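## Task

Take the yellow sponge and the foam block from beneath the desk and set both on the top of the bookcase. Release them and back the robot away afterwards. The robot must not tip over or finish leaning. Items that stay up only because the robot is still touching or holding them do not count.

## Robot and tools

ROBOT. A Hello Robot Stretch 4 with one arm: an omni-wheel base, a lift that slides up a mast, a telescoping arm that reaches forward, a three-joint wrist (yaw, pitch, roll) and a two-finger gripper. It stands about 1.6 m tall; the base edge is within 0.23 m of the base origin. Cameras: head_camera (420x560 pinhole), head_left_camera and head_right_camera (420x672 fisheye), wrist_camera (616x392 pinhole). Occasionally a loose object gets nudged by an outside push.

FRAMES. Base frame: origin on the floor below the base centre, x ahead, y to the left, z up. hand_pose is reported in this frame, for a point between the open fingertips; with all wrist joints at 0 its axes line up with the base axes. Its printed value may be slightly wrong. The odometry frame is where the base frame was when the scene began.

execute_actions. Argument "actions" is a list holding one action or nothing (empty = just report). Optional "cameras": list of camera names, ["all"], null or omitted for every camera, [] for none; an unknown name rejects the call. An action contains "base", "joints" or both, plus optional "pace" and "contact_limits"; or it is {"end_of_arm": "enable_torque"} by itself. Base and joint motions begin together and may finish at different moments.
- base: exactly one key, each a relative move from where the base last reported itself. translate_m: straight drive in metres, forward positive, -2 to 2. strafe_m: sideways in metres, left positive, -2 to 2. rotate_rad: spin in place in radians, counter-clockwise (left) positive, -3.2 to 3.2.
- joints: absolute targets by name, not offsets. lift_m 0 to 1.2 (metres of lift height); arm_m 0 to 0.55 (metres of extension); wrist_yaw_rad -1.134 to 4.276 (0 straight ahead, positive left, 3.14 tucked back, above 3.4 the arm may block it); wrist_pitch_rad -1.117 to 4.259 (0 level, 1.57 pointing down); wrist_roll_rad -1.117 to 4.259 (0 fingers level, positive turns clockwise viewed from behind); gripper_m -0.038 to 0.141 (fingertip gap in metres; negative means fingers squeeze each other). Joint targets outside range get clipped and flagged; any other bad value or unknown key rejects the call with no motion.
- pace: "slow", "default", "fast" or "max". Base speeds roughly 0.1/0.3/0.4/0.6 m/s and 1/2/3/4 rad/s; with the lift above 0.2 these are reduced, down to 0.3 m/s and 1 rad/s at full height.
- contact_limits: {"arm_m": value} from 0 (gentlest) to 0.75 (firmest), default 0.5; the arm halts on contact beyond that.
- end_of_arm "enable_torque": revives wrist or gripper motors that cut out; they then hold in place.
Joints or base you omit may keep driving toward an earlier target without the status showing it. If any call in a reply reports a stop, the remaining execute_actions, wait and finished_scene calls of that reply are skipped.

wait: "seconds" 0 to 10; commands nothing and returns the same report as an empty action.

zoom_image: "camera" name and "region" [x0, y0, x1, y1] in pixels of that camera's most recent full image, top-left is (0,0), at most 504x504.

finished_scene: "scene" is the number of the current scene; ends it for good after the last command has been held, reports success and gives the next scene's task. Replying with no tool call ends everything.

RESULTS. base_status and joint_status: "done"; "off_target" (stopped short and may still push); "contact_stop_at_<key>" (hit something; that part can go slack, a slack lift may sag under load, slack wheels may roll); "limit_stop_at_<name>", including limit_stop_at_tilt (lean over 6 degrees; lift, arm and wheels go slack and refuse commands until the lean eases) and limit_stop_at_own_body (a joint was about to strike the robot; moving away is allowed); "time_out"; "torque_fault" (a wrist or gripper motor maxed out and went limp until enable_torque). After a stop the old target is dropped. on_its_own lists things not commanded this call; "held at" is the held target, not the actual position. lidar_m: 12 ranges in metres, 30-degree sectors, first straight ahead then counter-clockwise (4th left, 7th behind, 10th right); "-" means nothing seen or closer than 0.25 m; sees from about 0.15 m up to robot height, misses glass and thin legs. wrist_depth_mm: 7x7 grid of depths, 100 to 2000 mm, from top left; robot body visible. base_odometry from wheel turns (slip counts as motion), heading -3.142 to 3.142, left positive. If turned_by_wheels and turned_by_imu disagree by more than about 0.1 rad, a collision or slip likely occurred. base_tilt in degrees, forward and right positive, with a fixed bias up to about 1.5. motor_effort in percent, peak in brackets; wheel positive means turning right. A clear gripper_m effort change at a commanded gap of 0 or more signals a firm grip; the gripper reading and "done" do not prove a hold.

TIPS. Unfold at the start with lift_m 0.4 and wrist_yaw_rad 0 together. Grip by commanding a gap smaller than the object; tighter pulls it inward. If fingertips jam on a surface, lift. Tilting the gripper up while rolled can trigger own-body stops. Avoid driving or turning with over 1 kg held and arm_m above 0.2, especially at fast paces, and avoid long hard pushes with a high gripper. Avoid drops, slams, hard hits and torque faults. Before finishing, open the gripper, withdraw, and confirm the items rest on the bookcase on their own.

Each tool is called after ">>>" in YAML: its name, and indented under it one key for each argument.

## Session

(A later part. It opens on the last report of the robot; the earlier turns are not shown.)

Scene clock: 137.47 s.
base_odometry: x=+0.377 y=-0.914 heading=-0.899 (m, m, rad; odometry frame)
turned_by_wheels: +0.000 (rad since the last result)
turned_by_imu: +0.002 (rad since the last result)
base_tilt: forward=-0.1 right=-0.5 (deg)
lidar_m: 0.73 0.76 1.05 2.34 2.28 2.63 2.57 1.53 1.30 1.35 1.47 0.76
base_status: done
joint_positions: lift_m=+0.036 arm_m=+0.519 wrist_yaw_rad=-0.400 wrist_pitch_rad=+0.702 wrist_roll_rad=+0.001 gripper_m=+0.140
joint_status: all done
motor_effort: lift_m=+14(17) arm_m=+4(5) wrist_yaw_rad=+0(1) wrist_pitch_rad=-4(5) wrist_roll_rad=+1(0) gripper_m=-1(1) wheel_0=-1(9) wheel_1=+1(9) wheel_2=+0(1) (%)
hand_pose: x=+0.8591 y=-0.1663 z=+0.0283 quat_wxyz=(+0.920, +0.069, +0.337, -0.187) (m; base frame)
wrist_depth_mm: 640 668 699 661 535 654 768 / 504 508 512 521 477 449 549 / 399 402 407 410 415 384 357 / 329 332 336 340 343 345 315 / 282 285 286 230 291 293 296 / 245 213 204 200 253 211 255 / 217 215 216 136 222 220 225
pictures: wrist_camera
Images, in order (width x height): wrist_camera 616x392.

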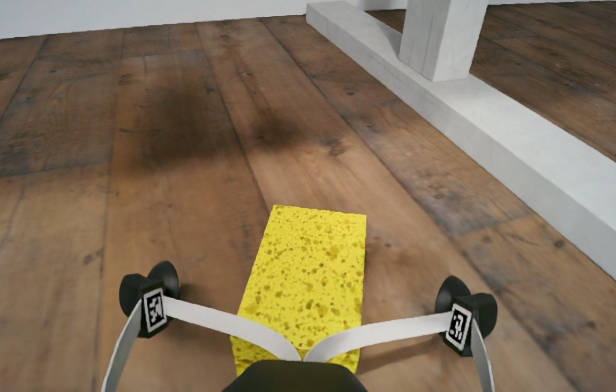

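>>> execute_actions:
  actions:
    - {"joints":{"gripper_m":0.0}}
  cameras: ["wrist_camera"]

>>> execute_actions:
  actions:
    - {"joints":{"lift_m":0.15,"arm_m":0.0,"wrist_pitch_rad":0.4,"wrist_yaw_rad":0},"pace":"fast"}
  cameras: ["wrist_camera"]

>>> execute_actions:
  actions:
    - {"base":{"rotate_rad":-1.65},"joints":{"lift_m":0.6}}
  cameras: []

Scene clock: 148.80 s.
base_odometry: x=+0.377 y=-0.914 heading=-0.899 (m, m, rad; odometry frame)
turned_by_wheels: +0.000 (rad since the last result)
turned_by_imu: +0.002 (rad since the last result)
base_tilt: forward=+0.1 right=-0.4 (deg)
lidar_m: 0.70 0.76 1.06 2.32 2.25 2.65 2.56 1.52 1.30 1.36 1.43 0.74
base_status: not commanded
joint_positions: lift_m=+0.036 arm_m=+0.519 wrist_yaw_rad=-0.400 wrist_pitch_rad=+0.702 wrist_roll_rad=+0.001 gripper_m=+0.001
joint_status: all done
motor_effort: lift_m=+13(14) arm_m=+4(4) wrist_yaw_rad=+0(0) wrist_pitch_rad=-5(5) wrist_roll_rad=+1(0) gripper_m=-22(23) wheel_0=-1(1) wheel_1=+1(1) wheel_2=+0(0) (%)
hand_pose: x=+0.8591 y=-0.1663 z=+0.0283 quat_wxyz=(+0.920, +0.069, +0.337, -0.187) (m; base frame)
wrist_depth_mm: 634 668 699 661 539 647 768 / 504 508 512 521 477 449 549 / 397 399 407 410 415 384 357 / 329 332 336 340 343 345 315 / 282 285 286 214 291 294 294 / 245 247 185 186 194 255 255 / 216 210 211 168 213 160 225
pictures: wrist_camera
Images, in order (width x height): wrist_camera 616x392.

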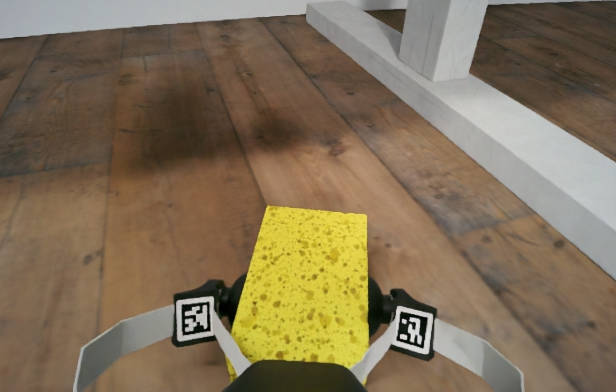

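Scene clock: 150.93 s.
base_odometry: x=+0.377 y=-0.914 heading=-0.899 (m, m, rad; odometry frame)
turned_by_wheels: +0.000 (rad since the last result)
turned_by_imu: +0.001 (rad since the last result)
base_tilt: forward=+0.0 right=-0.5 (deg)
lidar_m: 0.71 0.73 1.06 2.33 2.25 2.63 2.55 1.52 1.30 1.36 1.46 0.74
base_status: not commanded
joint_positions: lift_m=+0.150 arm_m=+0.003 wrist_yaw_rad=+0.000 wrist_pitch_rad=+0.402 wrist_roll_rad=+0.001 gripper_m=+0.001
joint_status: all done
joint sent to its limit — the command would take arm_m past its lower limit, so that joint was sent only as far as its limit.
motor_effort: lift_m=+22(27) arm_m=-4(1) wrist_yaw_rad=+2(7) wrist_pitch_rad=-8(12) wrist_roll_rad=+0(0) gripper_m=-23(22) wheel_0=-1(1) wheel_1=+1(1) wheel_2=+1(0) (%)
hand_pose: x=+0.4395 y=-0.0875 z=+0.2149 quat_wxyz=(+0.980, +0.000, +0.200, +0.000) (m; base frame)
wrist_depth_mm: 1229 1205 1182 1160 1160 1118 1138 / 1308 1281 1255 1229 1229 1182 1182 / 1229 1308 1281 1281 1281 1255 1255 / 878 878 917 931 946 866 991 / 654 661 676 214 699 676 723 / 521 530 185 186 194 559 569 / 436 418 415 168 427 160 469
pictures: wrist_camera
Images, in order (width x height): wrist_camera 616x392.

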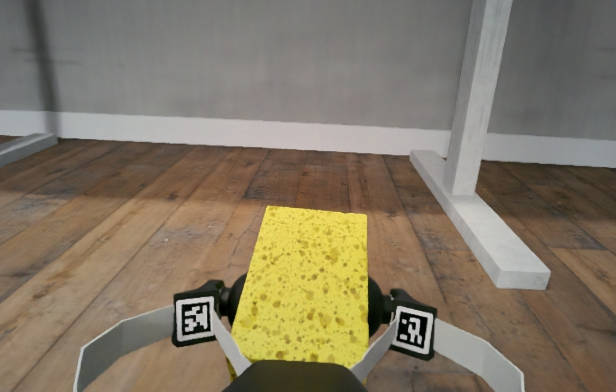

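Scene clock: 153.70 s.
base_odometry: x=+0.377 y=-0.914 heading=-2.549 (m, m, rad; odometry frame)
turned_by_wheels: -1.650 (rad since the last result)
turned_by_imu: -1.643 (rad since the last result)
base_tilt: forward=+0.0 right=-0.5 (deg)
lidar_m: 1.36 1.38 0.79 0.72 0.72 1.00 2.34 2.27 2.75 2.56 1.67 1.31
base_status: done
joint_positions: lift_m=+0.600 arm_m=+0.003 wrist_yaw_rad=+0.000 wrist_pitch_rad=+0.402 wrist_roll_rad=+0.001 gripper_m=+0.001
joint_status: all done
motor_effort: lift_m=+22(25) arm_m=-4(4) wrist_yaw_rad=+1(2) wrist_pitch_rad=-7(7) wrist_roll_rad=+0(0) gripper_m=-22(23) wheel_0=+1(8) wheel_1=+2(8) wheel_2=+1(7) (%)
hand_pose: x=+0.4395 y=-0.0874 z=+0.6649 quat_wxyz=(+0.980, +0.000, +0.200, +0.000) (m; base frame)
wrist_depth_mm: 1008 1025 1025 1042 1042 1042 904 / 1078 1078 1078 1118 1098 1098 917 / 1118 1138 1138 1160 1182 1160 991 / 1205 1205 1205 1205 1229 1205 991 / 1255 1281 1281 213 1308 1229 1255 / 1160 1205 185 186 195 1160 1118 / 976 931 931 168 976 160 1042
pictures: none
No camera images: the call's "cameras" was empty. Leave "cameras" out to get every camera's image.

>>> execute_actions:
  actions:
    - {"base":{"strafe_m":-0.836},"joints":{"lift_m":1.15},"pace":"fast"}
  cameras: []

>>> execute_actions:
  actions:
    - {"base":{"translate_m":0.2},"pace":"fast"}
  cameras: ["head_camera","wrist_camera"]

Scene clock: 162.67 s.
base_odometry: x=-0.090 y=-0.221 heading=-2.549 (m, m, rad; odometry frame)
turned_by_wheels: +0.000 (rad since the last result)
turned_by_imu: +0.001 (rad since the last result)
base_tilt: forward=+0.0 right=-0.7 (deg)
lidar_m: 1.10 1.45 1.69 1.56 1.64 2.46 1.93 1.93 1.82 1.70 1.73 1.21
base_status: done
joint_positions: lift_m=+1.150 arm_m=+0.003 wrist_yaw_rad=+0.000 wrist_pitch_rad=+0.402 wrist_roll_rad=+0.001 gripper_m=+0.001
joint_status: all done
motor_effort: lift_m=+21(24) arm_m=-4(4) wrist_yaw_rad=+1(1) wrist_pitch_rad=-5(6) wrist_roll_rad=+0(0) gripper_m=-22(22) wheel_0=+0(12) wheel_1=+0(11) wheel_2=+0(2) (%)
hand_pose: x=+0.4396 y=-0.0874 z=+1.2150 quat_wxyz=(+0.980, +0.000, +0.200, +0.000) (m; base frame)
wrist_depth_mm: 1060 1060 1060 1078 1078 1098 1098 / 1118 1118 1138 1138 1138 1138 1160 / 1160 1182 1160 1182 1160 1205 1229 / 1229 1255 1229 1205 1229 1118 1281 / 1308 1308 1308 213 1308 1255 1397 / 1397 1397 185 186 194 1336 1464 / 1464 1499 1118 168 1182 160 1576
pictures: none
No camera images: the call's "cameras" was empty. Leave "cameras" out to get every camera's image.

Scene clock: 164.70 s.
base_odometry: x=-0.256 y=-0.332 heading=-2.549 (m, m, rad; odometry frame)
turned_by_wheels: +0.000 (rad since the last result)
turned_by_imu: +0.000 (rad since the last result)
base_tilt: forward=+0.0 right=-0.5 (deg)
lidar_m: 0.90 1.24 1.64 1.56 1.61 2.66 2.11 2.15 1.80 1.69 1.83 0.96
base_status: done
joint_positions: lift_m=+1.150 arm_m=+0.003 wrist_yaw_rad=+0.000 wrist_pitch_rad=+0.402 wrist_roll_rad=+0.001 gripper_m=+0.001
joint_status: not commanded
motor_effort: lift_m=+21(21) arm_m=-4(4) wrist_yaw_rad=+1(0) wrist_pitch_rad=-6(7) wrist_roll_rad=+0(1) gripper_m=-22(22) wheel_0=+1(5) wheel_1=+2(4) wheel_2=+0(9) (%)
hand_pose: x=+0.4395 y=-0.0874 z=+1.2150 quat_wxyz=(+0.980, +0.000, +0.200, +0.000) (m; base frame)
wrist_depth_mm: 878 891 904 904 904 917 904 / 931 931 946 946 946 960 960 / 976 976 991 991 991 1008 1025 / 1025 1042 798 778 854 842 1060 / 1098 1118 960 213 1098 1060 1118 / 1182 1160 185 186 194 1078 1229 / 1229 1255 866 168 1078 159 1308
pictures: head_camera, wrist_camera
Images, in order (width x height): head_camera 420x560, wrist_camera 616x392.

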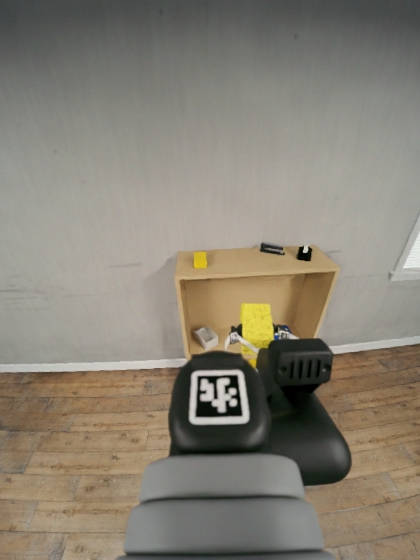

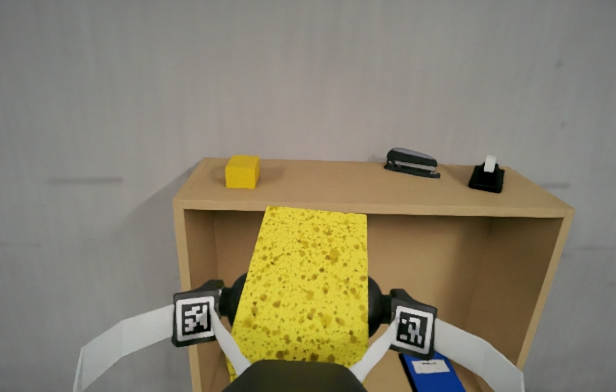

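>>> execute_actions:
  actions:
    - {"base":{"translate_m":0.08},"joints":{"arm_m":0.53},"pace":"fast"}
  cameras: []

>>> execute_actions:
  actions:
    - {"joints":{"lift_m":1.05}}
  cameras: ["wrist_camera"]

Scene clock: 171.80 s.
base_odometry: x=-0.322 y=-0.377 heading=-2.549 (m, m, rad; odometry frame)
turned_by_wheels: +0.000 (rad since the last result)
turned_by_imu: +0.002 (rad since the last result)
base_tilt: forward=+0.0 right=-0.5 (deg)
lidar_m: 0.83 1.15 1.53 1.56 1.64 2.76 2.20 2.22 1.79 1.66 1.74 0.87
base_status: done
joint_positions: lift_m=+1.150 arm_m=+0.529 wrist_yaw_rad=+0.000 wrist_pitch_rad=+0.402 wrist_roll_rad=+0.001 gripper_m=+0.001
joint_status: all done
motor_effort: lift_m=+22(21) arm_m=+4(5) wrist_yaw_rad=+0(0) wrist_pitch_rad=-5(6) wrist_roll_rad=+0(1) gripper_m=-23(22) wheel_0=+1(7) wheel_1=+1(8) wheel_2=+1(9) (%)
hand_pose: x=+0.9657 y=-0.0874 z=+1.2150 quat_wxyz=(+0.980, +0.000, +0.200, +0.000) (m; base frame)
wrist_depth_mm: 345 349 349 351 353 355 357 / 362 366 368 370 373 375 375 / 382 387 387 389 392 397 397 / 407 410 413 410 415 418 421 / 430 433 430 213 442 445 449 / 452 449 185 186 194 462 466 / 359 297 345 168 355 159 359
pictures: none
No camera images: the call's "cameras" was empty. Leave "cameras" out to get every camera's image.

Scene clock: 173.23 s.
base_odometry: x=-0.322 y=-0.377 heading=-2.549 (m, m, rad; odometry frame)
turned_by_wheels: +0.000 (rad since the last result)
turned_by_imu: +0.001 (rad since the last result)
base_tilt: forward=-0.1 right=-0.6 (deg)
lidar_m: 0.83 1.17 1.54 1.58 1.61 2.72 2.21 2.21 1.77 1.69 1.74 0.89
base_status: not commanded
joint_positions: lift_m=+1.050 arm_m=+0.529 wrist_yaw_rad=+0.000 wrist_pitch_rad=+0.402 wrist_roll_rad=+0.001 gripper_m=+0.001
joint_status: all done
motor_effort: lift_m=+13(22) arm_m=+4(4) wrist_yaw_rad=+0(0) wrist_pitch_rad=-5(7) wrist_roll_rad=+0(0) gripper_m=-22(22) wheel_0=+0(0) wheel_1=+1(1) wheel_2=+1(2) (%)
hand_pose: x=+0.9657 y=-0.0874 z=+1.1156 quat_wxyz=(+0.980, +0.000, +0.200, +0.000) (m; base frame)
wrist_depth_mm: 345 347 349 353 353 355 357 / 364 366 368 370 373 373 375 / 384 387 389 392 392 397 399 / 407 407 410 410 415 418 421 / 357 366 373 214 384 370 334 / 220 233 185 186 194 307 310 / 192 228 229 168 235 160 255
pictures: wrist_camera
Images, in order (width x height): wrist_camera 616x392.

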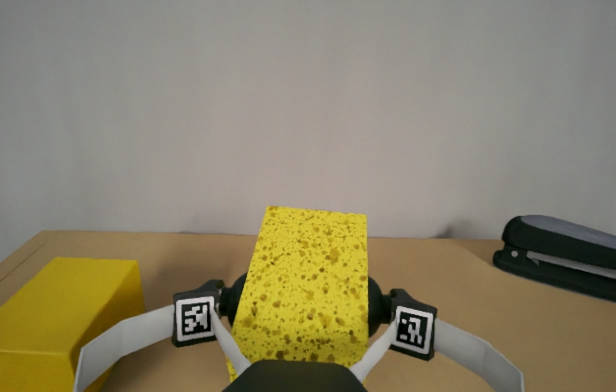

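>>> execute_actions:
  actions:
    - {"joints":{"lift_m":1.027},"pace":"slow"}
  cameras: []

>>> execute_actions:
  actions:
    - {"joints":{"gripper_m":0.09}}
  cameras: ["wrist_camera"]

>>> execute_actions:
  actions:
    - {"joints":{"lift_m":1.13},"pace":"fast"}
  cameras: []

>>> execute_actions:
  actions:
    - {"base":{"translate_m":-0.3},"joints":{"arm_m":0.0},"pace":"fast"}
  cameras: ["head_camera","wrist_camera"]

Scene clock: 180.90 s.
base_odometry: x=-0.322 y=-0.377 heading=-2.549 (m, m, rad; odometry frame)
turned_by_wheels: +0.000 (rad since the last result)
turned_by_imu: +0.001 (rad since the last result)
base_tilt: forward=-0.1 right=-0.5 (deg)
lidar_m: 0.83 1.16 1.54 1.58 1.62 2.75 2.17 2.18 1.83 1.69 1.73 0.90
base_status: not commanded
joint_positions: lift_m=+1.027 arm_m=+0.529 wrist_yaw_rad=+0.000 wrist_pitch_rad=+0.402 wrist_roll_rad=+0.001 gripper_m=+0.001
joint_status: all done
motor_effort: lift_m=+14(15) arm_m=+4(4) wrist_yaw_rad=+0(0) wrist_pitch_rad=-6(5) wrist_roll_rad=+0(0) gripper_m=-23(23) wheel_0=+0(1) wheel_1=+1(1) wheel_2=+0(1) (%)
hand_pose: x=+0.9657 y=-0.0874 z=+1.0927 quat_wxyz=(+0.980, +0.000, +0.200, +0.000) (m; base frame)
wrist_depth_mm: 345 347 349 351 353 355 357 / 362 366 368 373 373 375 377 / 384 384 389 392 392 394 397 / 402 404 407 407 415 415 334 / 234 294 327 213 340 343 329 / 192 229 185 186 194 272 273 / 190 201 202 167 207 160 224
pictures: none
No camera images: the call's "cameras" was empty. Leave "cameras" out to get every camera's image.

Scene clock: 182.60 s.
base_odometry: x=-0.322 y=-0.377 heading=-2.549 (m, m, rad; odometry frame)
turned_by_wheels: +0.000 (rad since the last result)
turned_by_imu: +0.001 (rad since the last result)
base_tilt: forward=-0.1 right=-0.4 (deg)
lidar_m: 0.82 1.16 1.57 1.60 1.62 2.72 2.18 2.21 1.78 1.68 1.73 0.87
base_status: not commanded
joint_positions: lift_m=+1.027 arm_m=+0.529 wrist_yaw_rad=+0.000 wrist_pitch_rad=+0.402 wrist_roll_rad=+0.001 gripper_m=+0.090
joint_status: all done
motor_effort: lift_m=+14(13) arm_m=+4(4) wrist_yaw_rad=+0(0) wrist_pitch_rad=-7(5) wrist_roll_rad=+0(0) gripper_m=-2(24) wheel_0=+1(1) wheel_1=+1(1) wheel_2=+0(1) (%)
hand_pose: x=+0.9657 y=-0.0874 z=+1.0928 quat_wxyz=(+0.980, +0.000, +0.200, +0.000) (m; base frame)
wrist_depth_mm: 345 347 349 351 351 355 355 / 364 366 368 370 373 375 375 / 384 384 389 392 392 397 399 / 399 404 407 410 415 415 334 / 235 294 329 248 340 343 329 / 191 238 195 196 202 271 273 / 192 208 211 137 215 216 224
pictures: wrist_camera
Images, in order (width x height): wrist_camera 616x392.

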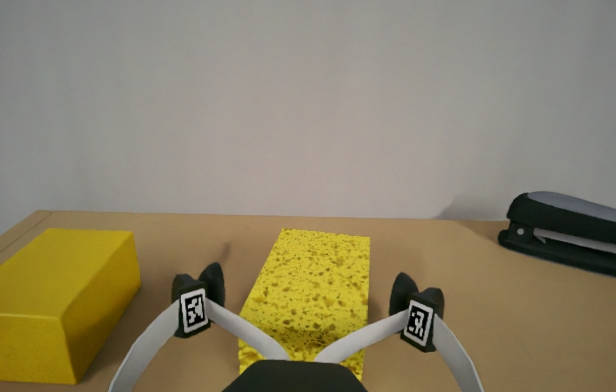

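Scene clock: 183.80 s.
base_odometry: x=-0.322 y=-0.377 heading=-2.549 (m, m, rad; odometry frame)
turned_by_wheels: +0.000 (rad since the last result)
turned_by_imu: +0.000 (rad since the last result)
base_tilt: forward=+0.0 right=-0.6 (deg)
lidar_m: 0.83 1.16 1.57 1.59 1.64 2.74 2.21 2.21 1.81 1.69 1.72 0.90
base_status: not commanded
joint_positions: lift_m=+1.130 arm_m=+0.529 wrist_yaw_rad=+0.000 wrist_pitch_rad=+0.402 wrist_roll_rad=+0.001 gripper_m=+0.090
joint_status: all done
motor_effort: lift_m=+22(21) arm_m=+4(4) wrist_yaw_rad=-1(1) wrist_pitch_rad=-6(7) wrist_roll_rad=+0(1) gripper_m=-1(1) wheel_0=+1(1) wheel_1=+1(1) wheel_2=+1(1) (%)
hand_pose: x=+0.9657 y=-0.0874 z=+1.1950 quat_wxyz=(+0.980, +0.000, +0.200, +0.000) (m; base frame)
wrist_depth_mm: 347 347 349 353 353 355 355 / 364 364 368 370 373 375 375 / 384 387 389 389 392 394 399 / 404 407 410 415 418 418 421 / 433 433 433 439 445 449 449 / 433 410 202 424 212 402 359 / 336 289 345 137 343 345 355
pictures: none
No camera images: the call's "cameras" was empty. Leave "cameras" out to get every camera's image.

Scene clock: 186.20 s.
base_odometry: x=-0.073 y=-0.209 heading=-2.549 (m, m, rad; odometry frame)
turned_by_wheels: +0.000 (rad since the last result)
turned_by_imu: +0.002 (rad since the last result)
base_tilt: forward=+0.0 right=-0.5 (deg)
lidar_m: 1.12 1.47 1.67 1.57 1.61 2.40 1.88 1.91 1.84 1.71 1.75 1.19
base_status: done
joint_positions: lift_m=+1.130 arm_m=+0.003 wrist_yaw_rad=+0.000 wrist_pitch_rad=+0.402 wrist_roll_rad=+0.001 gripper_m=+0.090
joint_status: all done
joint sent to its limit — the command would take arm_m past its lower limit, so that joint was sent only as far as its limit.
motor_effort: lift_m=+22(22) arm_m=-4(6) wrist_yaw_rad=+2(1) wrist_pitch_rad=-8(7) wrist_roll_rad=+0(1) gripper_m=-1(1) wheel_0=-2(6) wheel_1=-1(7) wheel_2=-2(9) (%)
hand_pose: x=+0.4395 y=-0.0875 z=+1.1950 quat_wxyz=(+0.980, +0.000, +0.200, +0.000) (m; base frame)
wrist_depth_mm: 1078 1098 1098 1098 1098 1118 1098 / 1138 1138 1138 1160 1160 1160 1182 / 1182 1182 1182 1042 1118 1205 1229 / 1281 1255 1255 1255 1255 1229 1308 / 1336 1336 1308 1308 1336 1255 1397 / 1430 1430 202 1366 212 1366 1499 / 1499 1499 1499 137 1464 1576 1576
pictures: head_camera, wrist_camera
Images, in order (width x height): head_camera 420x560, wrist_camera 616x392.

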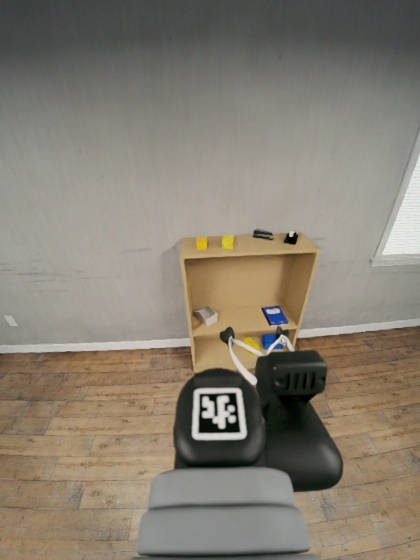

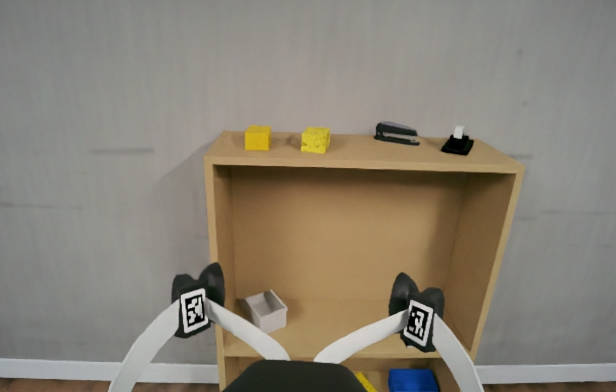

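>>> finished_scene:
  scene: 2

The scene is finished: the task was done.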